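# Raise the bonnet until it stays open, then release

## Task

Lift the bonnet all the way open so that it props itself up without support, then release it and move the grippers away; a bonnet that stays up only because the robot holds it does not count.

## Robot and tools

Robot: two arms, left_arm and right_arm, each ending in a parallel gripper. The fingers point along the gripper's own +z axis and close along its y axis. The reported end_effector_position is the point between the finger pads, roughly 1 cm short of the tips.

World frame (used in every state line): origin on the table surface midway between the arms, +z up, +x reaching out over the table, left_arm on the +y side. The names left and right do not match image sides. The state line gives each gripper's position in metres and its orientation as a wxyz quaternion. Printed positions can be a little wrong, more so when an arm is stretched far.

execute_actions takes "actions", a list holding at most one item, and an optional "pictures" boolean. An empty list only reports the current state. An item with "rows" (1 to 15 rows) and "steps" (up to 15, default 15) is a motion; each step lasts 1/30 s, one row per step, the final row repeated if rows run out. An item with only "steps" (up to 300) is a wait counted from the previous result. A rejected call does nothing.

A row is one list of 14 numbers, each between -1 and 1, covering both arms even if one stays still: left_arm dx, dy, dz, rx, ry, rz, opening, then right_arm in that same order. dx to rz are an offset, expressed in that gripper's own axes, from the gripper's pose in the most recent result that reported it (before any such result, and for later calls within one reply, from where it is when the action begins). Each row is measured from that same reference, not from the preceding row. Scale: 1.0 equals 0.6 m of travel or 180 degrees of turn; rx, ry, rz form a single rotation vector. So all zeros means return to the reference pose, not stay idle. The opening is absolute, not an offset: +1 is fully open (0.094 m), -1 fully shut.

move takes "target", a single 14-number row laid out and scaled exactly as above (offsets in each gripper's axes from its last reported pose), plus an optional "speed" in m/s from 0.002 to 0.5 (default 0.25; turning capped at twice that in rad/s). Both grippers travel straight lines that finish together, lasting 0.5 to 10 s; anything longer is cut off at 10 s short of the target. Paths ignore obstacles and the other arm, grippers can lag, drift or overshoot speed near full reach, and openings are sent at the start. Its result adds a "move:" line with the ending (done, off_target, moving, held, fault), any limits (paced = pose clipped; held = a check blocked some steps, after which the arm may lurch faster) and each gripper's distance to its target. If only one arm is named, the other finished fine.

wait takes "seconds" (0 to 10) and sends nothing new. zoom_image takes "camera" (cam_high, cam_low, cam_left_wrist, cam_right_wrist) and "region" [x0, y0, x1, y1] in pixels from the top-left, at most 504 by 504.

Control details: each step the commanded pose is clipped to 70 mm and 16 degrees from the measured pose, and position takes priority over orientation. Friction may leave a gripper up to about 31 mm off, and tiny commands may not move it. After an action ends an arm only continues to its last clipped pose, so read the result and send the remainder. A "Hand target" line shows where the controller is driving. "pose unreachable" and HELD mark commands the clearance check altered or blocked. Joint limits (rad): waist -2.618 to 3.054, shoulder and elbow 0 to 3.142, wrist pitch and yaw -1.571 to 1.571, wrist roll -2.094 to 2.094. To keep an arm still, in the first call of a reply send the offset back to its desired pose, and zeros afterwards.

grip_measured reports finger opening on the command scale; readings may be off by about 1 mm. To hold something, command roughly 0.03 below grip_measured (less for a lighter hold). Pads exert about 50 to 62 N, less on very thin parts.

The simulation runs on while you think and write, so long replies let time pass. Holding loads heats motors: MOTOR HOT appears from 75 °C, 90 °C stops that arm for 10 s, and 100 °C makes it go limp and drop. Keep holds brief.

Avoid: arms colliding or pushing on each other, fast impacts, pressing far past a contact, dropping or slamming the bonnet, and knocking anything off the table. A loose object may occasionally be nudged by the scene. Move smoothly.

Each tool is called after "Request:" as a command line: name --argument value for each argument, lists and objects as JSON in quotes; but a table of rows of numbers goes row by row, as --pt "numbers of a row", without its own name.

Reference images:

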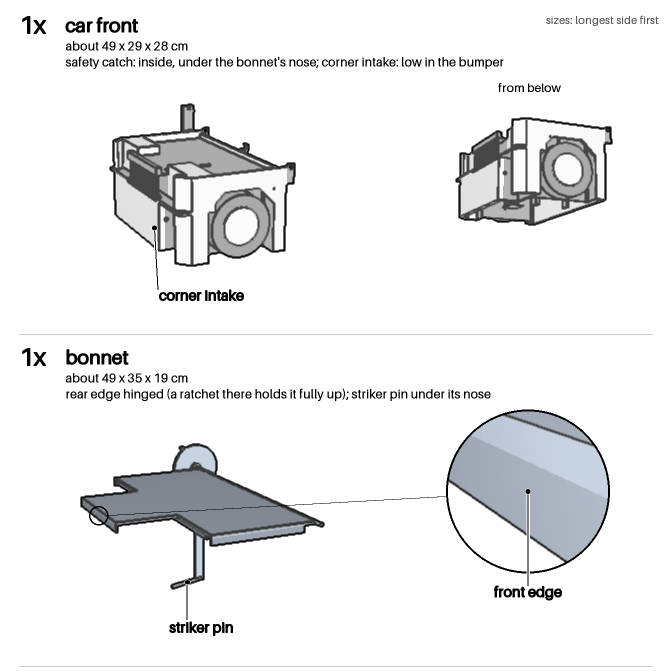

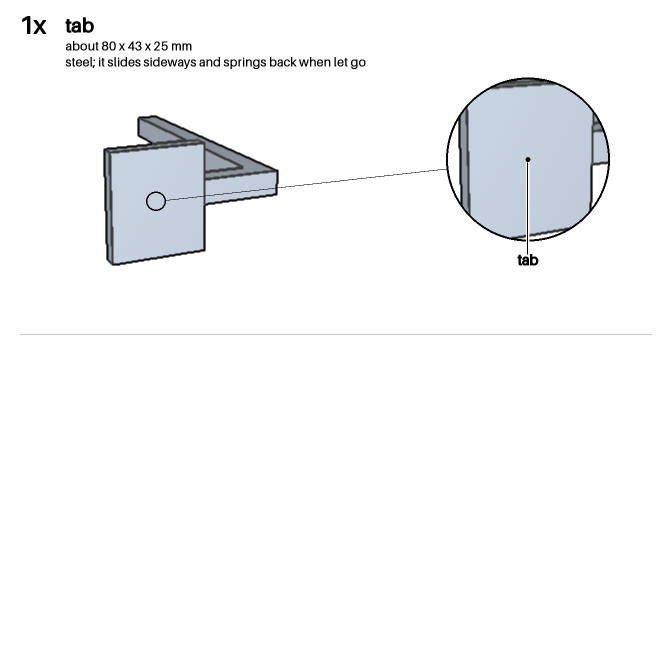

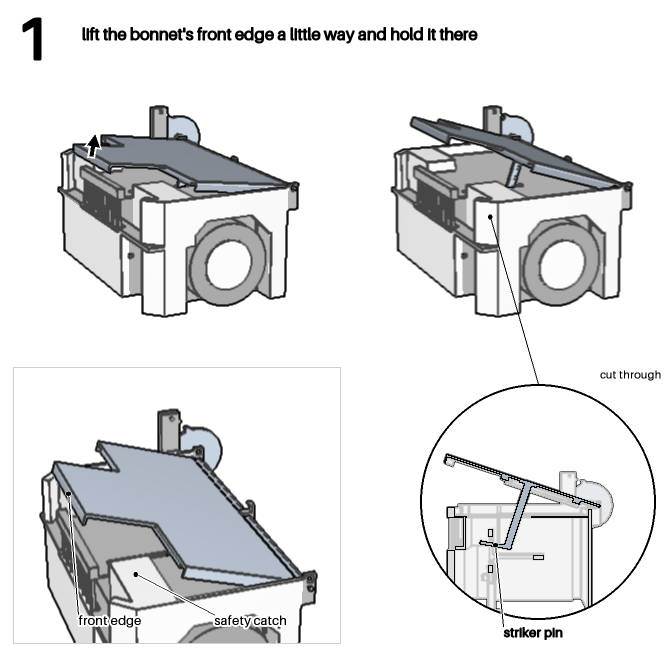

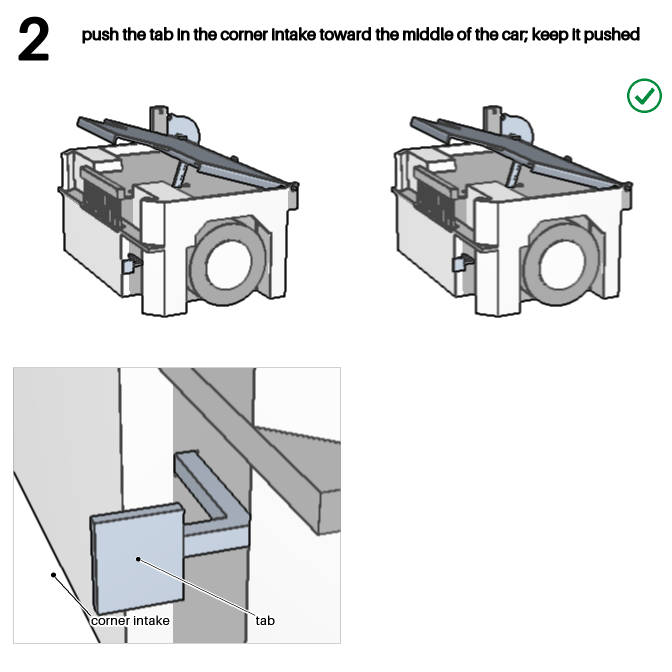

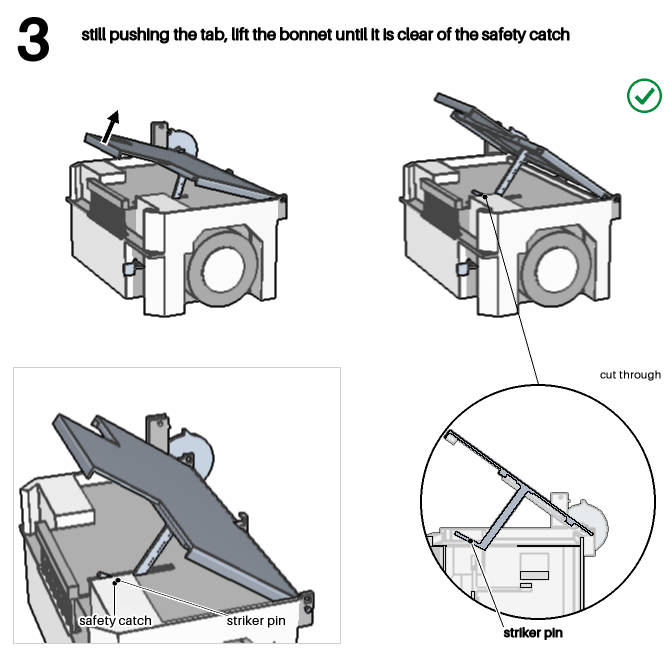

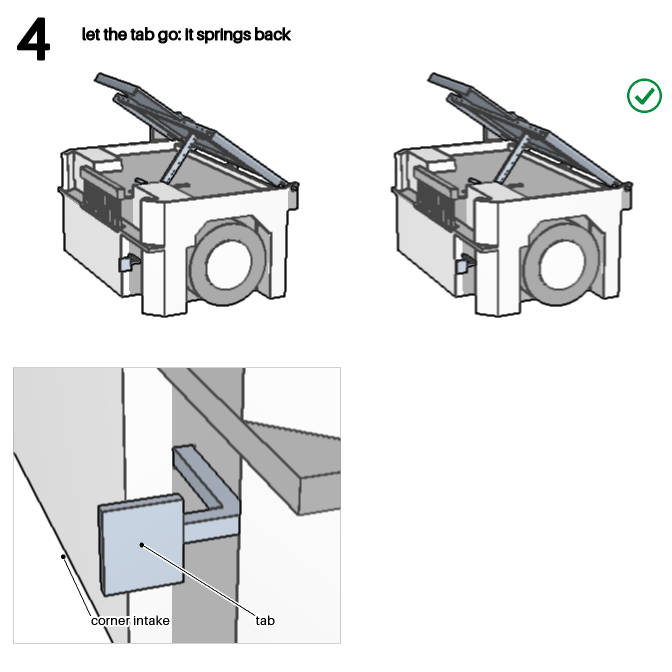

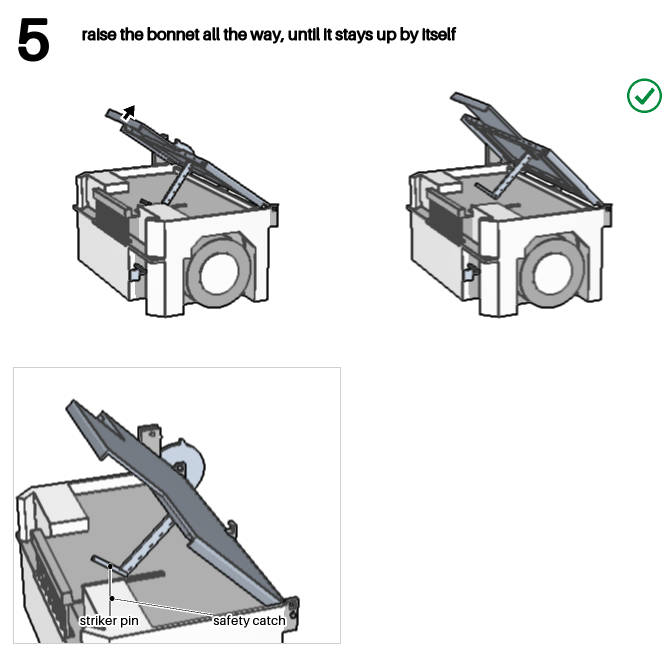

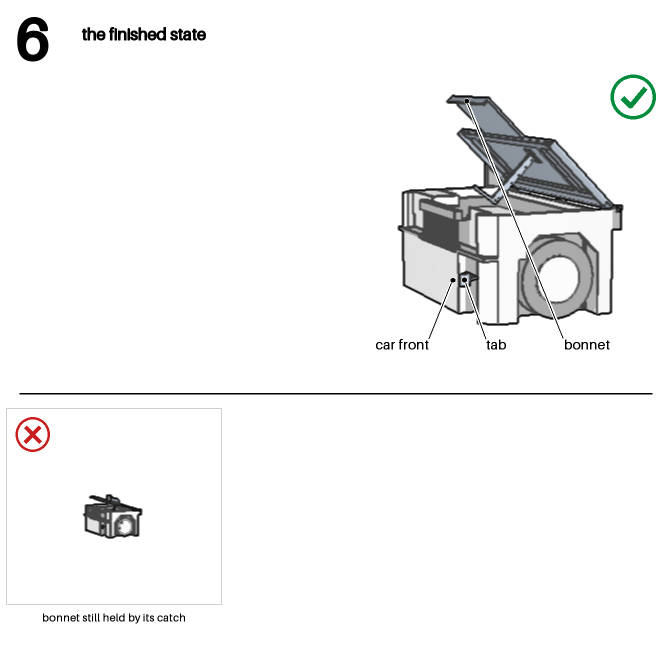

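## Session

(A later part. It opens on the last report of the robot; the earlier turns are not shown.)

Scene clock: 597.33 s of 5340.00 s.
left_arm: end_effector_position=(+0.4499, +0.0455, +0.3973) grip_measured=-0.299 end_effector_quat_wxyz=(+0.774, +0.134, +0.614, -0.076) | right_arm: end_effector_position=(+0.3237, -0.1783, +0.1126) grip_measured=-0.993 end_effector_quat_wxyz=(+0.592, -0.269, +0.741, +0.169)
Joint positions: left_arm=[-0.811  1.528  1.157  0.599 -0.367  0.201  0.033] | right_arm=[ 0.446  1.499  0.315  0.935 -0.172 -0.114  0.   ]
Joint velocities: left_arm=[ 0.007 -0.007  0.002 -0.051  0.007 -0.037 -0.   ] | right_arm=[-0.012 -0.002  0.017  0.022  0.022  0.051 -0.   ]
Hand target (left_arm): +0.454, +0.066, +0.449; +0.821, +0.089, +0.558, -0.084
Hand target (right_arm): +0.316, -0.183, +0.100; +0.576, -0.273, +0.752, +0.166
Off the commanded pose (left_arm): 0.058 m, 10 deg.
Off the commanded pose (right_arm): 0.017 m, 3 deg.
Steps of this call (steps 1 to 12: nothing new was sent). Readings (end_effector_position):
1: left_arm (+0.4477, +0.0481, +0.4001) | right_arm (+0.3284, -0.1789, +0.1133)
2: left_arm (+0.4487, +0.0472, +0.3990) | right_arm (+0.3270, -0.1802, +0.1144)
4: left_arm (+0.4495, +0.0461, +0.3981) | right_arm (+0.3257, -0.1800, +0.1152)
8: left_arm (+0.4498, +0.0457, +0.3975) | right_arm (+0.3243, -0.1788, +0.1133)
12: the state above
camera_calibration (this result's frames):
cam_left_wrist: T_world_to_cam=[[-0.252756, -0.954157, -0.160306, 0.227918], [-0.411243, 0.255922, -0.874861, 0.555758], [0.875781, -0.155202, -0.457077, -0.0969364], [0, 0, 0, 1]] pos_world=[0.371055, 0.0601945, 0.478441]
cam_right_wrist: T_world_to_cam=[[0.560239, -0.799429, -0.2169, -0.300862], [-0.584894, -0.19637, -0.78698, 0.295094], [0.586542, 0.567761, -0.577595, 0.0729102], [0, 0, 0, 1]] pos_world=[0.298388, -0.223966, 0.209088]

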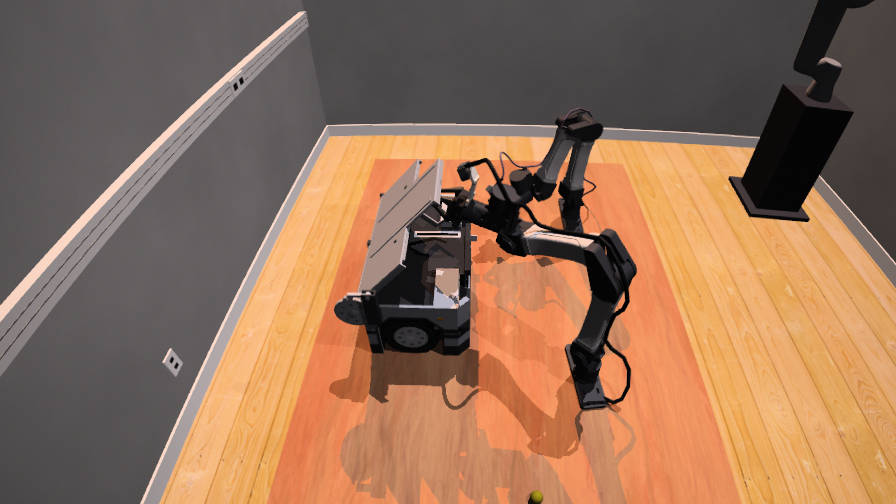

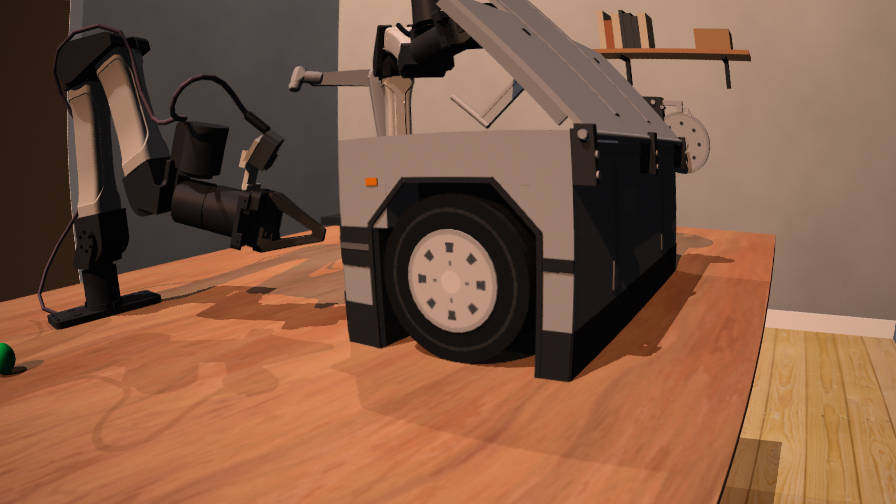

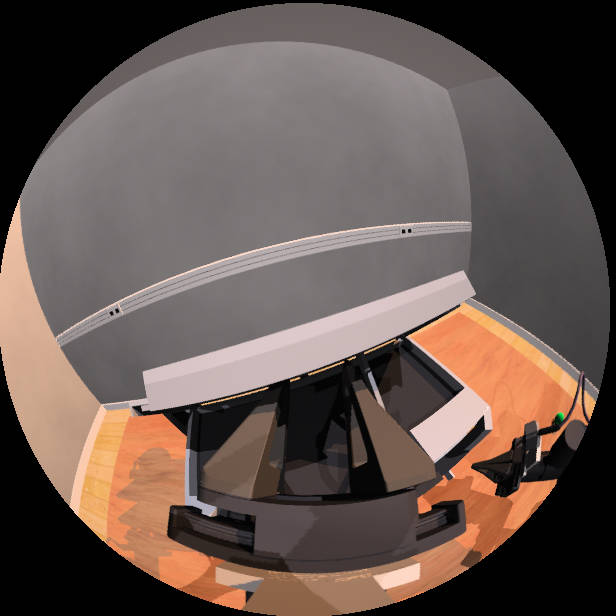

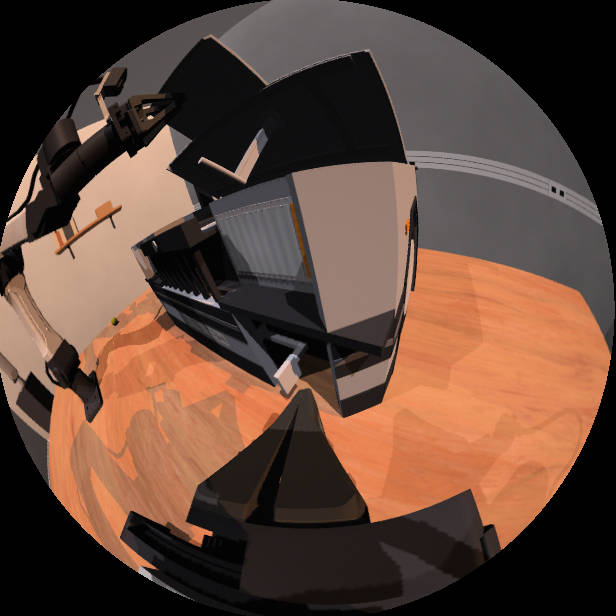

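Request:
execute_actions --actions '[{"rows": [ [-0.0792,0.0406,0.0280,-0.0200,-0.0470,-0.0143,-0.3, 0.010,0,-0.015,0,0,0,-1], [-0.0759,0.0389,0.0263,-0.0191,-0.0450,-0.0137,-0.3, 0.009,0,-0.019,0,0,0,-1], [-0.0726,0.0372,0.0246,-0.0183,-0.0431,-0.0131,-0.3, 0.008,0,-0.023,0,0,0,-1], [-0.0693,0.0356,0.0229,-0.0174,-0.0412,-0.0125,-0.3, 0.007,0,-0.027,0,0,0,-1], [-0.0660,0.0339,0.0211,-0.0165,-0.0393,-0.0119,-0.3, 0.006,0,-0.031,0,0,0,-1], [-0.0627,0.0322,0.0194,-0.0157,-0.0373,-0.0113,-0.3, 0.005,0,-0.035,0,0,0,-1], [-0.0594,0.0305,0.0177,-0.0148,-0.0354,-0.0107,-0.3, 0.004,0,-0.039,0,0,0,-1], [-0.0561,0.0288,0.0160,-0.0140,-0.0335,-0.0101,-0.3, 0.003,0,-0.043,0,0,0,-1], [-0.0528,0.0271,0.0143,-0.0131,-0.0316,-0.0096,-0.3, 0.002,0,-0.047,0,0,0,-1], [-0.0495,0.0254,0.0126,-0.0123,-0.0296,-0.0090,-0.3, 0.001,0,-0.051,0,0,0,-1], [-0.0462,0.0237,0.0109,-0.0114,-0.0277,-0.0084,-0.3, 0,0,-0.055,0,0,0,-1], [-0.0429,0.0221,0.0091,-0.0106,-0.0258,-0.0078,-0.3, 0,0,-0.059,0,0,0,-1], [-0.0396,0.0204,0.0074,-0.0097,-0.0239,-0.0072,-0.3, 0,0,-0.063,0,0,0,-1], [-0.0363,0.0187,0.0057,-0.0089,-0.0219,-0.0066,-0.3, 0,0,-0.067,0,0,0,-1], [-0.0330,0.0170,0.0040,-0.0080,-0.0200,-0.0060,-0.3, 0,0,-0.071,0,0,0,-1] ], "steps": 15}]' --pictures false

Request:
execute_actions --actions '[{"rows": [ [-0.030,0.015,0.003,-0.0075,-0.0187,-0.0056,-0.3, 0,0,-0.025,0,0,0,-1], [-0.028,0.014,0.002,-0.0069,-0.0173,-0.0052,-0.3, 0,0,-0.029,0,0,0,-1], [-0.026,0.013,0.001,-0.0064,-0.0160,-0.0048,-0.3, 0,0,-0.033,0,0,0,-1], [-0.024,0.012,0.000,-0.0059,-0.0147,-0.0044,-0.3, 0,0,-0.037,0,0,0,-1], [-0.022,0.011,-0.001,-0.0053,-0.0133,-0.0040,-0.3, 0,0,-0.041,0,0,0,-1], [-0.020,0.010,-0.002,-0.0048,-0.0120,-0.0036,-0.3, 0,0,-0.045,0,0,0,-1], [-0.018,0.009,-0.003,-0.0043,-0.0107,-0.0032,-0.3, 0,0,-0.049,0,0,0,-1], [-0.016,0.008,-0.004,-0.0037,-0.0093,-0.0028,-0.3, 0,0,-0.053,0,0,0,-1], [-0.014,0.007,-0.005,-0.0032,-0.0080,-0.0024,-0.3, 0,0,-0.057,0,0,0,-1], [-0.012,0.006,-0.006,-0.0027,-0.0067,-0.0020,-0.3, 0,0,-0.061,0,0,0,-1], [-0.010,0.005,-0.007,-0.0021,-0.0053,-0.0016,-0.3, 0,0,-0.065,0,0,0,-1], [-0.008,0.004,-0.008,-0.0016,-0.0040,-0.0012,-0.3, 0,0,-0.069,0,0,0,-1], [-0.005,0.003,-0.009,-0.0011,-0.0027,-0.0008,-0.3, 0,0,-0.072,0,0,0,-1], [-0.002,0.002,-0.010,-0.0005,-0.0013,-0.0004,-0.3, 0,0,-0.074,0,0,0,-1], [0.000,0.000,-0.010,0,0,0,-0.3, 0,0,-0.075,0,0,0,-1] ], "steps": 15}]'

Request:
zoom_image --camera "cam_low" --region '[630, 80, 730, 180]'

Scene clock: 631.60 s of 5340.00 s.
left_arm: end_effector_position=(+0.4501, +0.0449, +0.3960) grip_measured=-0.299 end_effector_quat_wxyz=(+0.773, +0.136, +0.616, -0.076) | right_arm: end_effector_position=(+0.3030, -0.1938, +0.1419) grip_measured=-0.993 end_effector_quat_wxyz=(+0.619, -0.262, +0.720, +0.171)
Joint positions: left_arm=[-0.81   1.528  1.158  0.592 -0.364  0.2    0.033] | right_arm=[ 0.423  1.281  0.239  0.864 -0.191 -0.114  0.   ]
Joint velocities: left_arm=[-0.012  0.012 -0.002 -0.051  0.022 -0.007 -0.   ] | right_arm=[-0.081 -0.51  -0.183 -0.315 -0.095  0.007 -0.   ]
Hand target (left_arm): +0.449, +0.054, +0.418; +0.794, +0.116, +0.591, -0.079
Hand target (right_arm): +0.291, -0.201, +0.123; +0.594, -0.267, +0.740, +0.169
Off the commanded pose (left_arm): 0.024 m, 4 deg.
Off the commanded pose (right_arm): 0.024 m, 4 deg.
Steps of this call (steps 1 to 90: nothing new was sent; then 30.77 s passed at rest; steps 91 to 105: all 15 steps of this action). Readings (end_effector_position):
91: left_arm (+0.4499, +0.0454, +0.3973) | right_arm (+0.3231, -0.1781, +0.1122)
92: left_arm (+0.4500, +0.0454, +0.3972) | right_arm (+0.3224, -0.1785, +0.1126)
94: left_arm (+0.4500, +0.0454, +0.3970) | right_arm (+0.3194, -0.1805, +0.1143)
98: left_arm (+0.4500, +0.0452, +0.3966) | right_arm (+0.3139, -0.1854, +0.1258)
105: the state above

Scene clock: 632.10 s of 5340.00 s.
left_arm: end_effector_position=(+0.4493, +0.0427, +0.3915) grip_measured=-0.299 end_effector_quat_wxyz=(+0.768, +0.141, +0.620, -0.075) | right_arm: end_effector_position=(+0.2765, -0.2137, +0.1720) grip_measured=-0.993 end_effector_quat_wxyz=(+0.648, -0.255, +0.697, +0.172)
Joint positions: left_arm=[-0.814  1.528  1.153  0.583 -0.363  0.2    0.033] | right_arm=[ 0.384  0.976  0.17   0.703 -0.223 -0.114  0.   ]
Joint velocities: left_arm=[-0.042  0.012 -0.076  0.037 -0.022 -0.037  0.   ] | right_arm=[-0.095 -0.437 -0.076 -0.432 -0.11  -0.066  0.001]
Hand target (left_arm): +0.445, +0.047, +0.395; +0.772, +0.136, +0.616, -0.076
Hand target (right_arm): +0.268, -0.218, +0.151; +0.621, -0.261, +0.718, +0.172
Off the commanded pose (left_arm): 0.007 m, 1 deg.
Off the commanded pose (right_arm): 0.025 m, 4 deg.
Steps of this call (steps 1 to 15: all 15 steps of this action). Readings (end_effector_position):
1: left_arm (+0.4500, +0.0447, +0.3958) | right_arm (+0.3011, -0.1952, +0.1439)
2: left_arm (+0.4500, +0.0447, +0.3957) | right_arm (+0.2992, -0.1966, +0.1474)
4: left_arm (+0.4500, +0.0446, +0.3956) | right_arm (+0.2958, -0.1991, +0.1568)
8: left_arm (+0.4500, +0.0444, +0.3952) | right_arm (+0.2893, -0.2043, +0.1686)
15: the state above
camera_calibration (this result's frames):
cam_left_wrist: T_world_to_cam=[[-0.262212, -0.950099, -0.168989, 0.23175], [-0.422854, 0.270531, -0.864874, 0.551835], [0.867433, -0.155323, -0.47269, -0.0897], [0, 0, 0, 1]] pos_world=[0.371922, 0.056964, 0.47403]
cam_right_wrist: T_world_to_cam=[[0.578201, -0.79205, -0.195808, -0.296913], [-0.479015, -0.135268, -0.867322, 0.304864], [0.660476, 0.595281, -0.457616, 0.119848], [0, 0, 0, 1]] pos_world=[0.238553, -0.265275, 0.261122]

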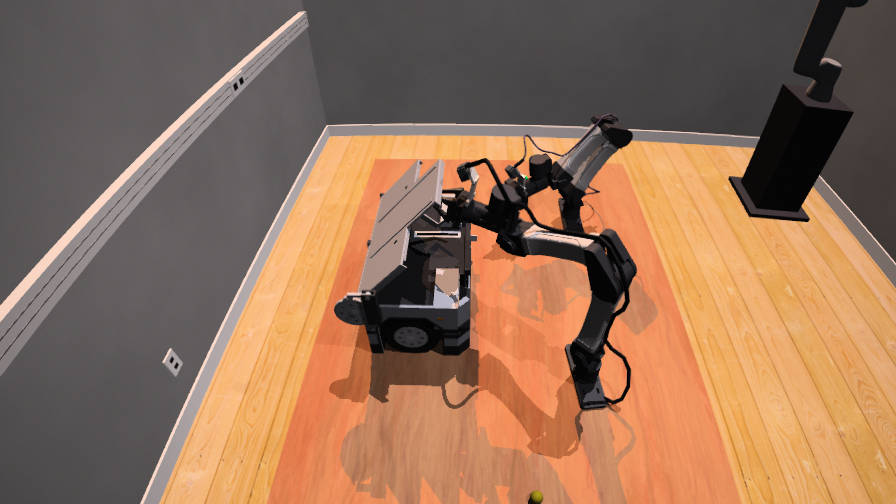

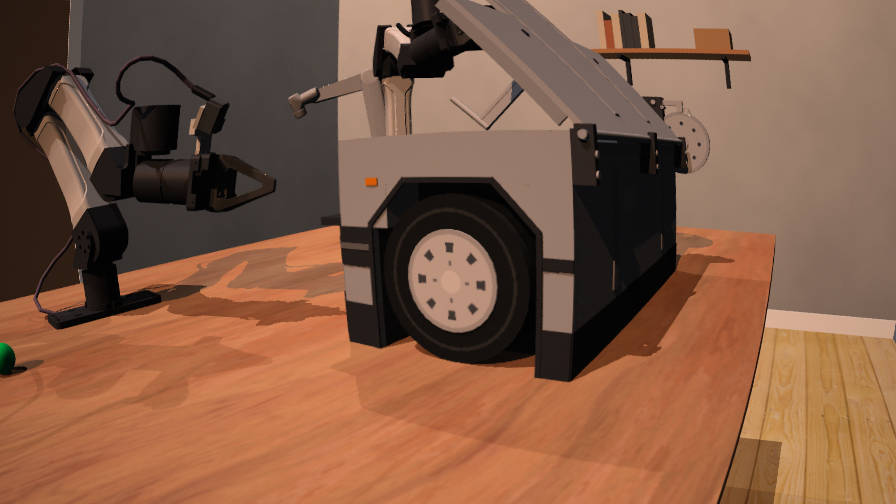

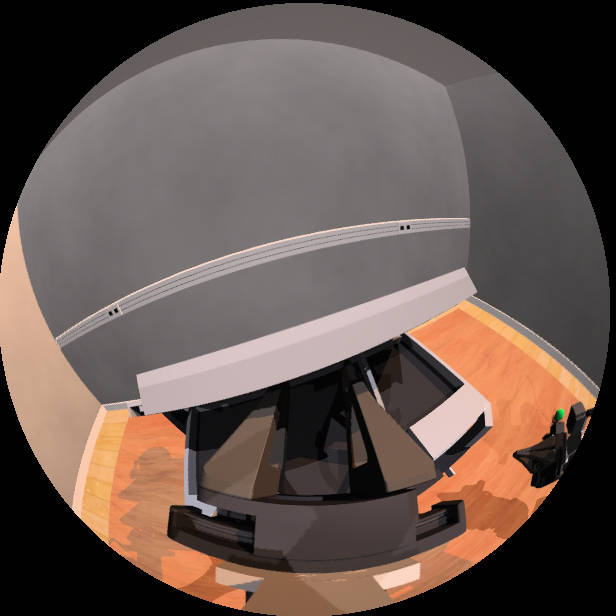

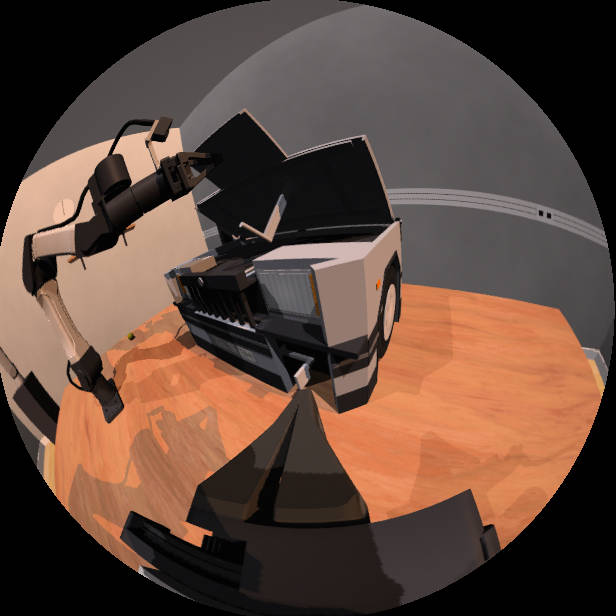

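Region (630, 80, 730, 180) of cam_low's 896x504 image, scaled by 5.040, with more detail than that image has.

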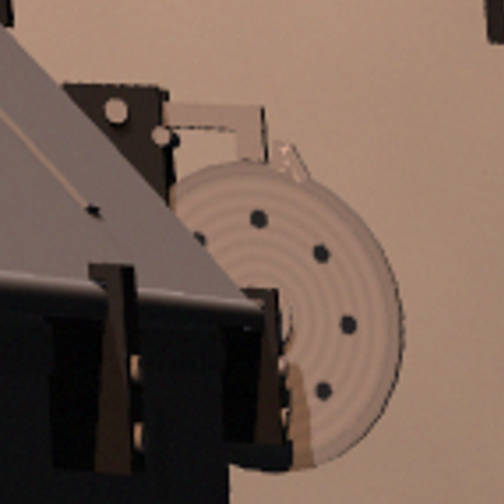

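Request:
move --target '[0.055, 0, -0.035, 0, 0, 0, -0.3, 0.02, 0, -0.03, 0, 0, 0, -1]' --speed 0.03

Request:
zoom_image --camera "cam_low" --region '[630, 80, 730, 180]'

Scene clock: 637.63 s of 5340.00 s.
left_arm: end_effector_position=(+0.4416, +0.0436, +0.3506) grip_measured=-0.299 end_effector_quat_wxyz=(+0.763, +0.147, +0.625, -0.076) | right_arm: end_effector_position=(+0.2659, -0.2222, +0.1710) grip_measured=-0.993 end_effector_quat_wxyz=(+0.653, -0.254, +0.692, +0.173)
Joint positions: left_arm=[-0.823  1.528  1.004  0.714 -0.363  0.2    0.033] | right_arm=[ 0.358  0.883  0.126  0.667 -0.25  -0.115  0.   ]
Joint velocities: left_arm=[-0.022 -0.012 -0.012  0.051  0.007 -0.037  0.   ] | right_arm=[-0.017 -0.007 -0.002  0.007 -0.051  0.007 -0.   ]
Hand target (left_arm): +0.437, +0.051, +0.355; +0.768, +0.141, +0.620, -0.075
Hand target (right_arm): +0.262, -0.225, +0.162; +0.648, -0.255, +0.696, +0.172
Off the commanded pose (left_arm): 0.010 m, 1 deg.
Off the commanded pose (right_arm): 0.011 m, 1 deg.
After step 90, 1.30 s passed at rest.
move: off_target (right_arm)
camera_calibration (this result's frames):
cam_left_wrist: T_world_to_cam=[[-0.273251, -0.945656, -0.176266, 0.230828], [-0.432115, 0.284379, -0.855807, 0.5133], [0.859425, -0.157683, -0.486338, -0.0937859], [0, 0, 0, 1]] pos_world=[0.36548, 0.0575228, 0.434361]
cam_right_wrist: T_world_to_cam=[[0.580349, -0.790839, -0.194341, -0.298251], [-0.469255, -0.129707, -0.873485, 0.297501], [0.665579, 0.598121, -0.446381, 0.12877], [0, 0, 0, 1]] pos_world=[0.226987, -0.274301, 0.259381]

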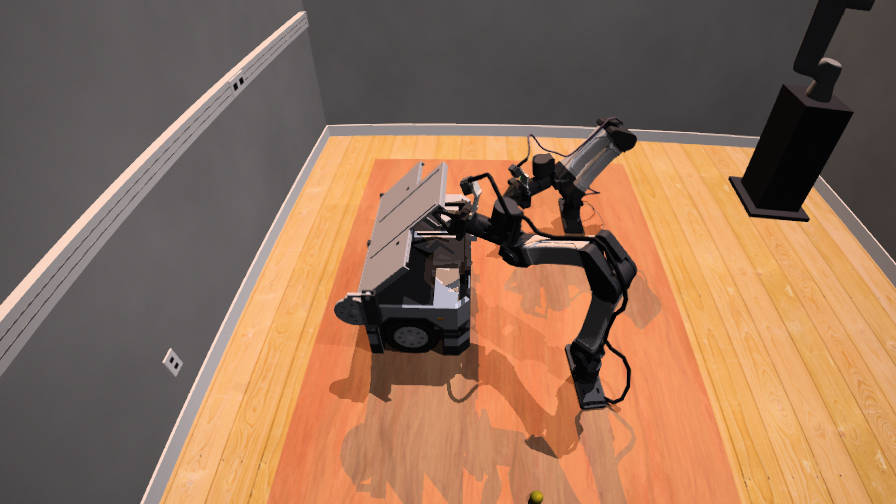

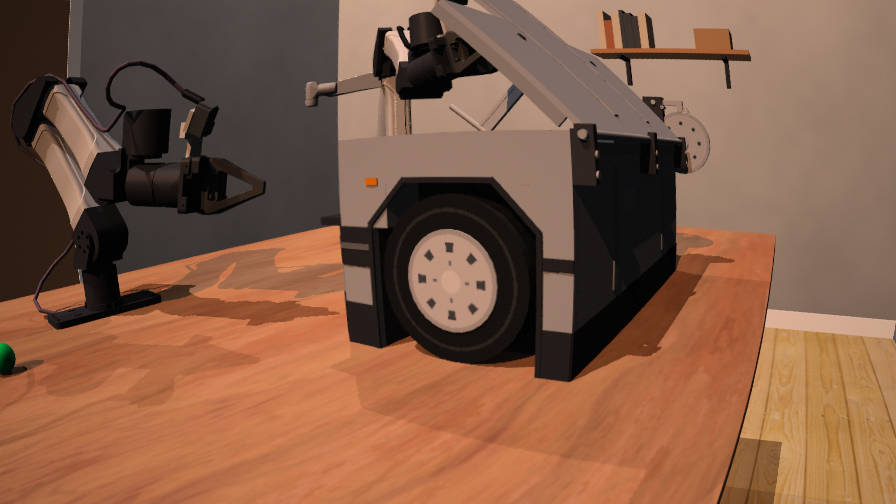

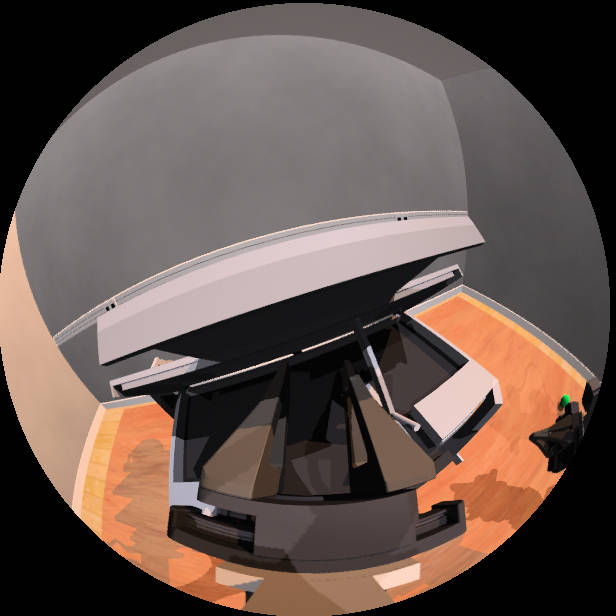

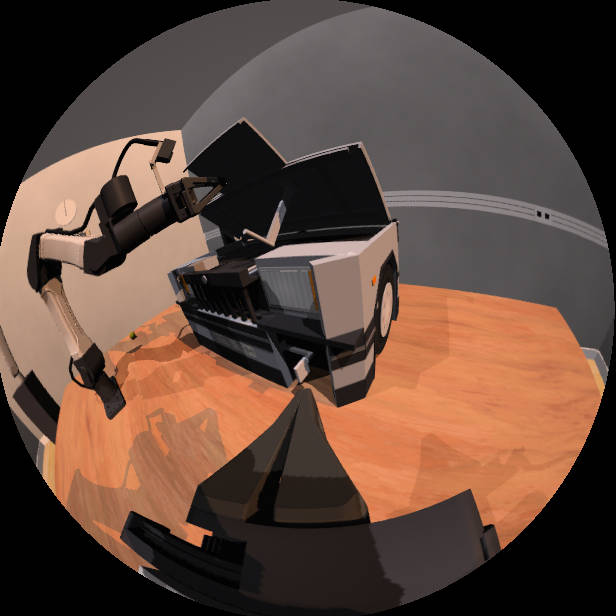

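Region (630, 80, 730, 180) of cam_low's 896x504 image, scaled by 5.040, with more detail than that image has.

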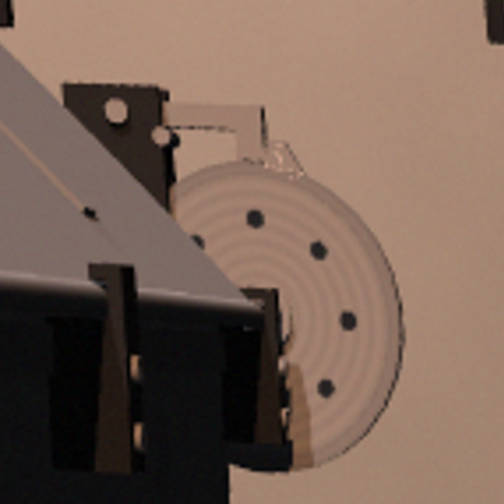

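Request:
move --target '[0.077, 0.0189, -0.3454, 0, 0.05, 0, -0.3, 0, 0, 0, 0, 0, 0, -1]' --speed 0.2

Scene clock: 648.20 s of 5340.00 s.
left_arm: end_effector_position=(+0.2658, +0.1202, +0.2752) grip_measured=-0.299 end_effector_quat_wxyz=(+0.713, +0.152, +0.681, -0.066) | right_arm: end_effector_position=(+0.2657, -0.2220, +0.1712) grip_measured=-0.993 end_effector_quat_wxyz=(+0.653, -0.254, +0.692, +0.173)
Joint positions: left_arm=[-1.224  0.741  0.408  0.369 -0.788  0.153  0.033] | right_arm=[ 0.358  0.883  0.126  0.667 -0.251 -0.115  0.   ]
Joint velocities: left_arm=[-0.022  0.012 -0.012 -0.037  0.037  0.007 -0.001] | right_arm=[ 0.007  0.002 -0.012 -0.022  0.007  0.066  0.   ]
Hand target (left_arm): +0.263, +0.124, +0.270; +0.711, +0.151, +0.684, -0.066
Hand target (right_arm): +0.266, -0.222, +0.171; +0.653, -0.254, +0.692, +0.173
Off the commanded pose (left_arm): 0.007 m, 0 deg.
Off the commanded pose (right_arm): 0.000 m, 0 deg.
After step 90, 5.73 s passed at rest.
move: done
camera_calibration (this result's frames):
cam_left_wrist: T_world_to_cam=[[-0.281757, -0.942986, -0.177175, 0.244185], [-0.556016, 0.310959, -0.770812, 0.357308], [0.781959, -0.11867, -0.61193, 0.0832318], [0, 0, 0, 1]] pos_world=[0.202386, 0.129032, 0.369613]
cam_right_wrist: T_world_to_cam=[[0.58161, -0.789905, -0.194369, -0.298088], [-0.468788, -0.13019, -0.873664, 0.29735], [0.664807, 0.599249, -0.446018, 0.129205], [0, 0, 0, 1]] pos_world=[0.226868, -0.274176, 0.259472]

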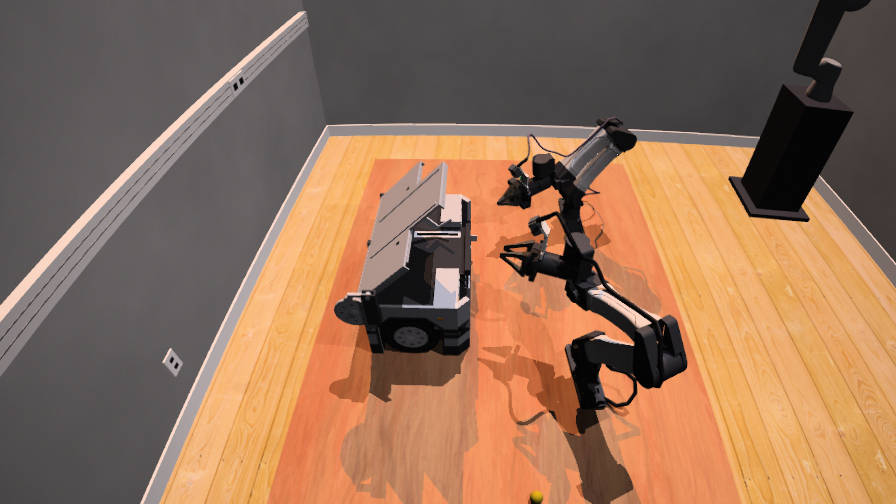

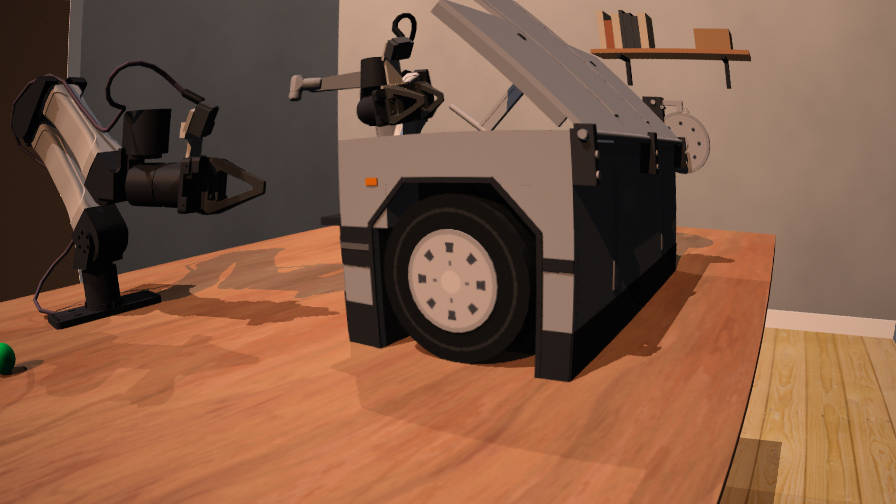

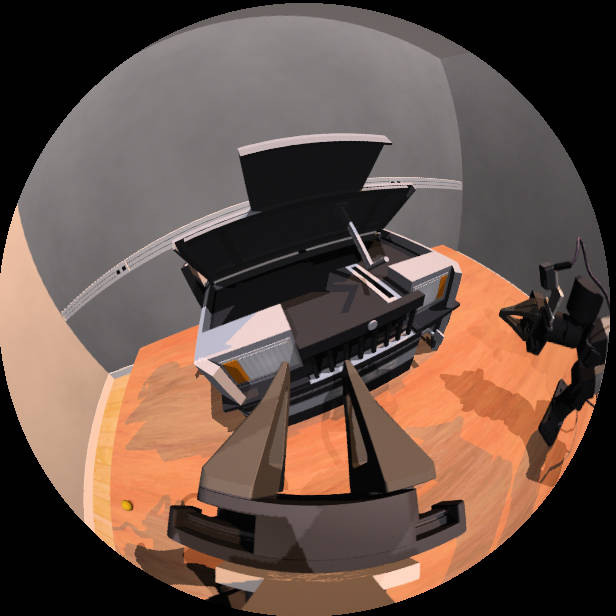

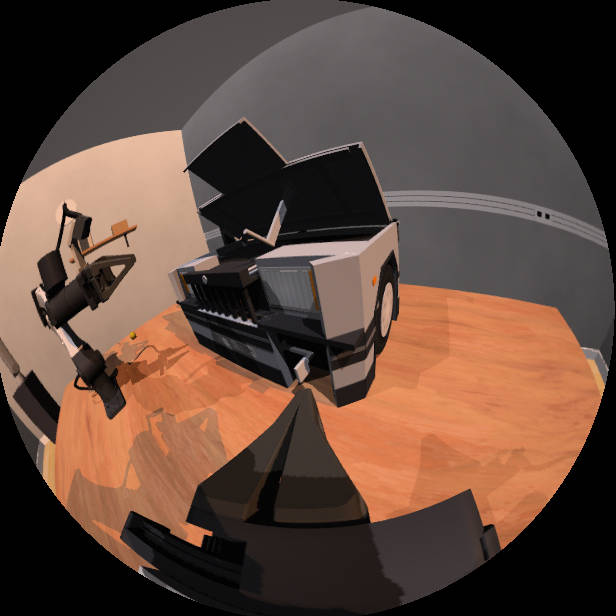

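The bonnet is resting on its ratchet and both arms are clear.

Request:
finished_scene --scene 1

The scene is finished: the task was done.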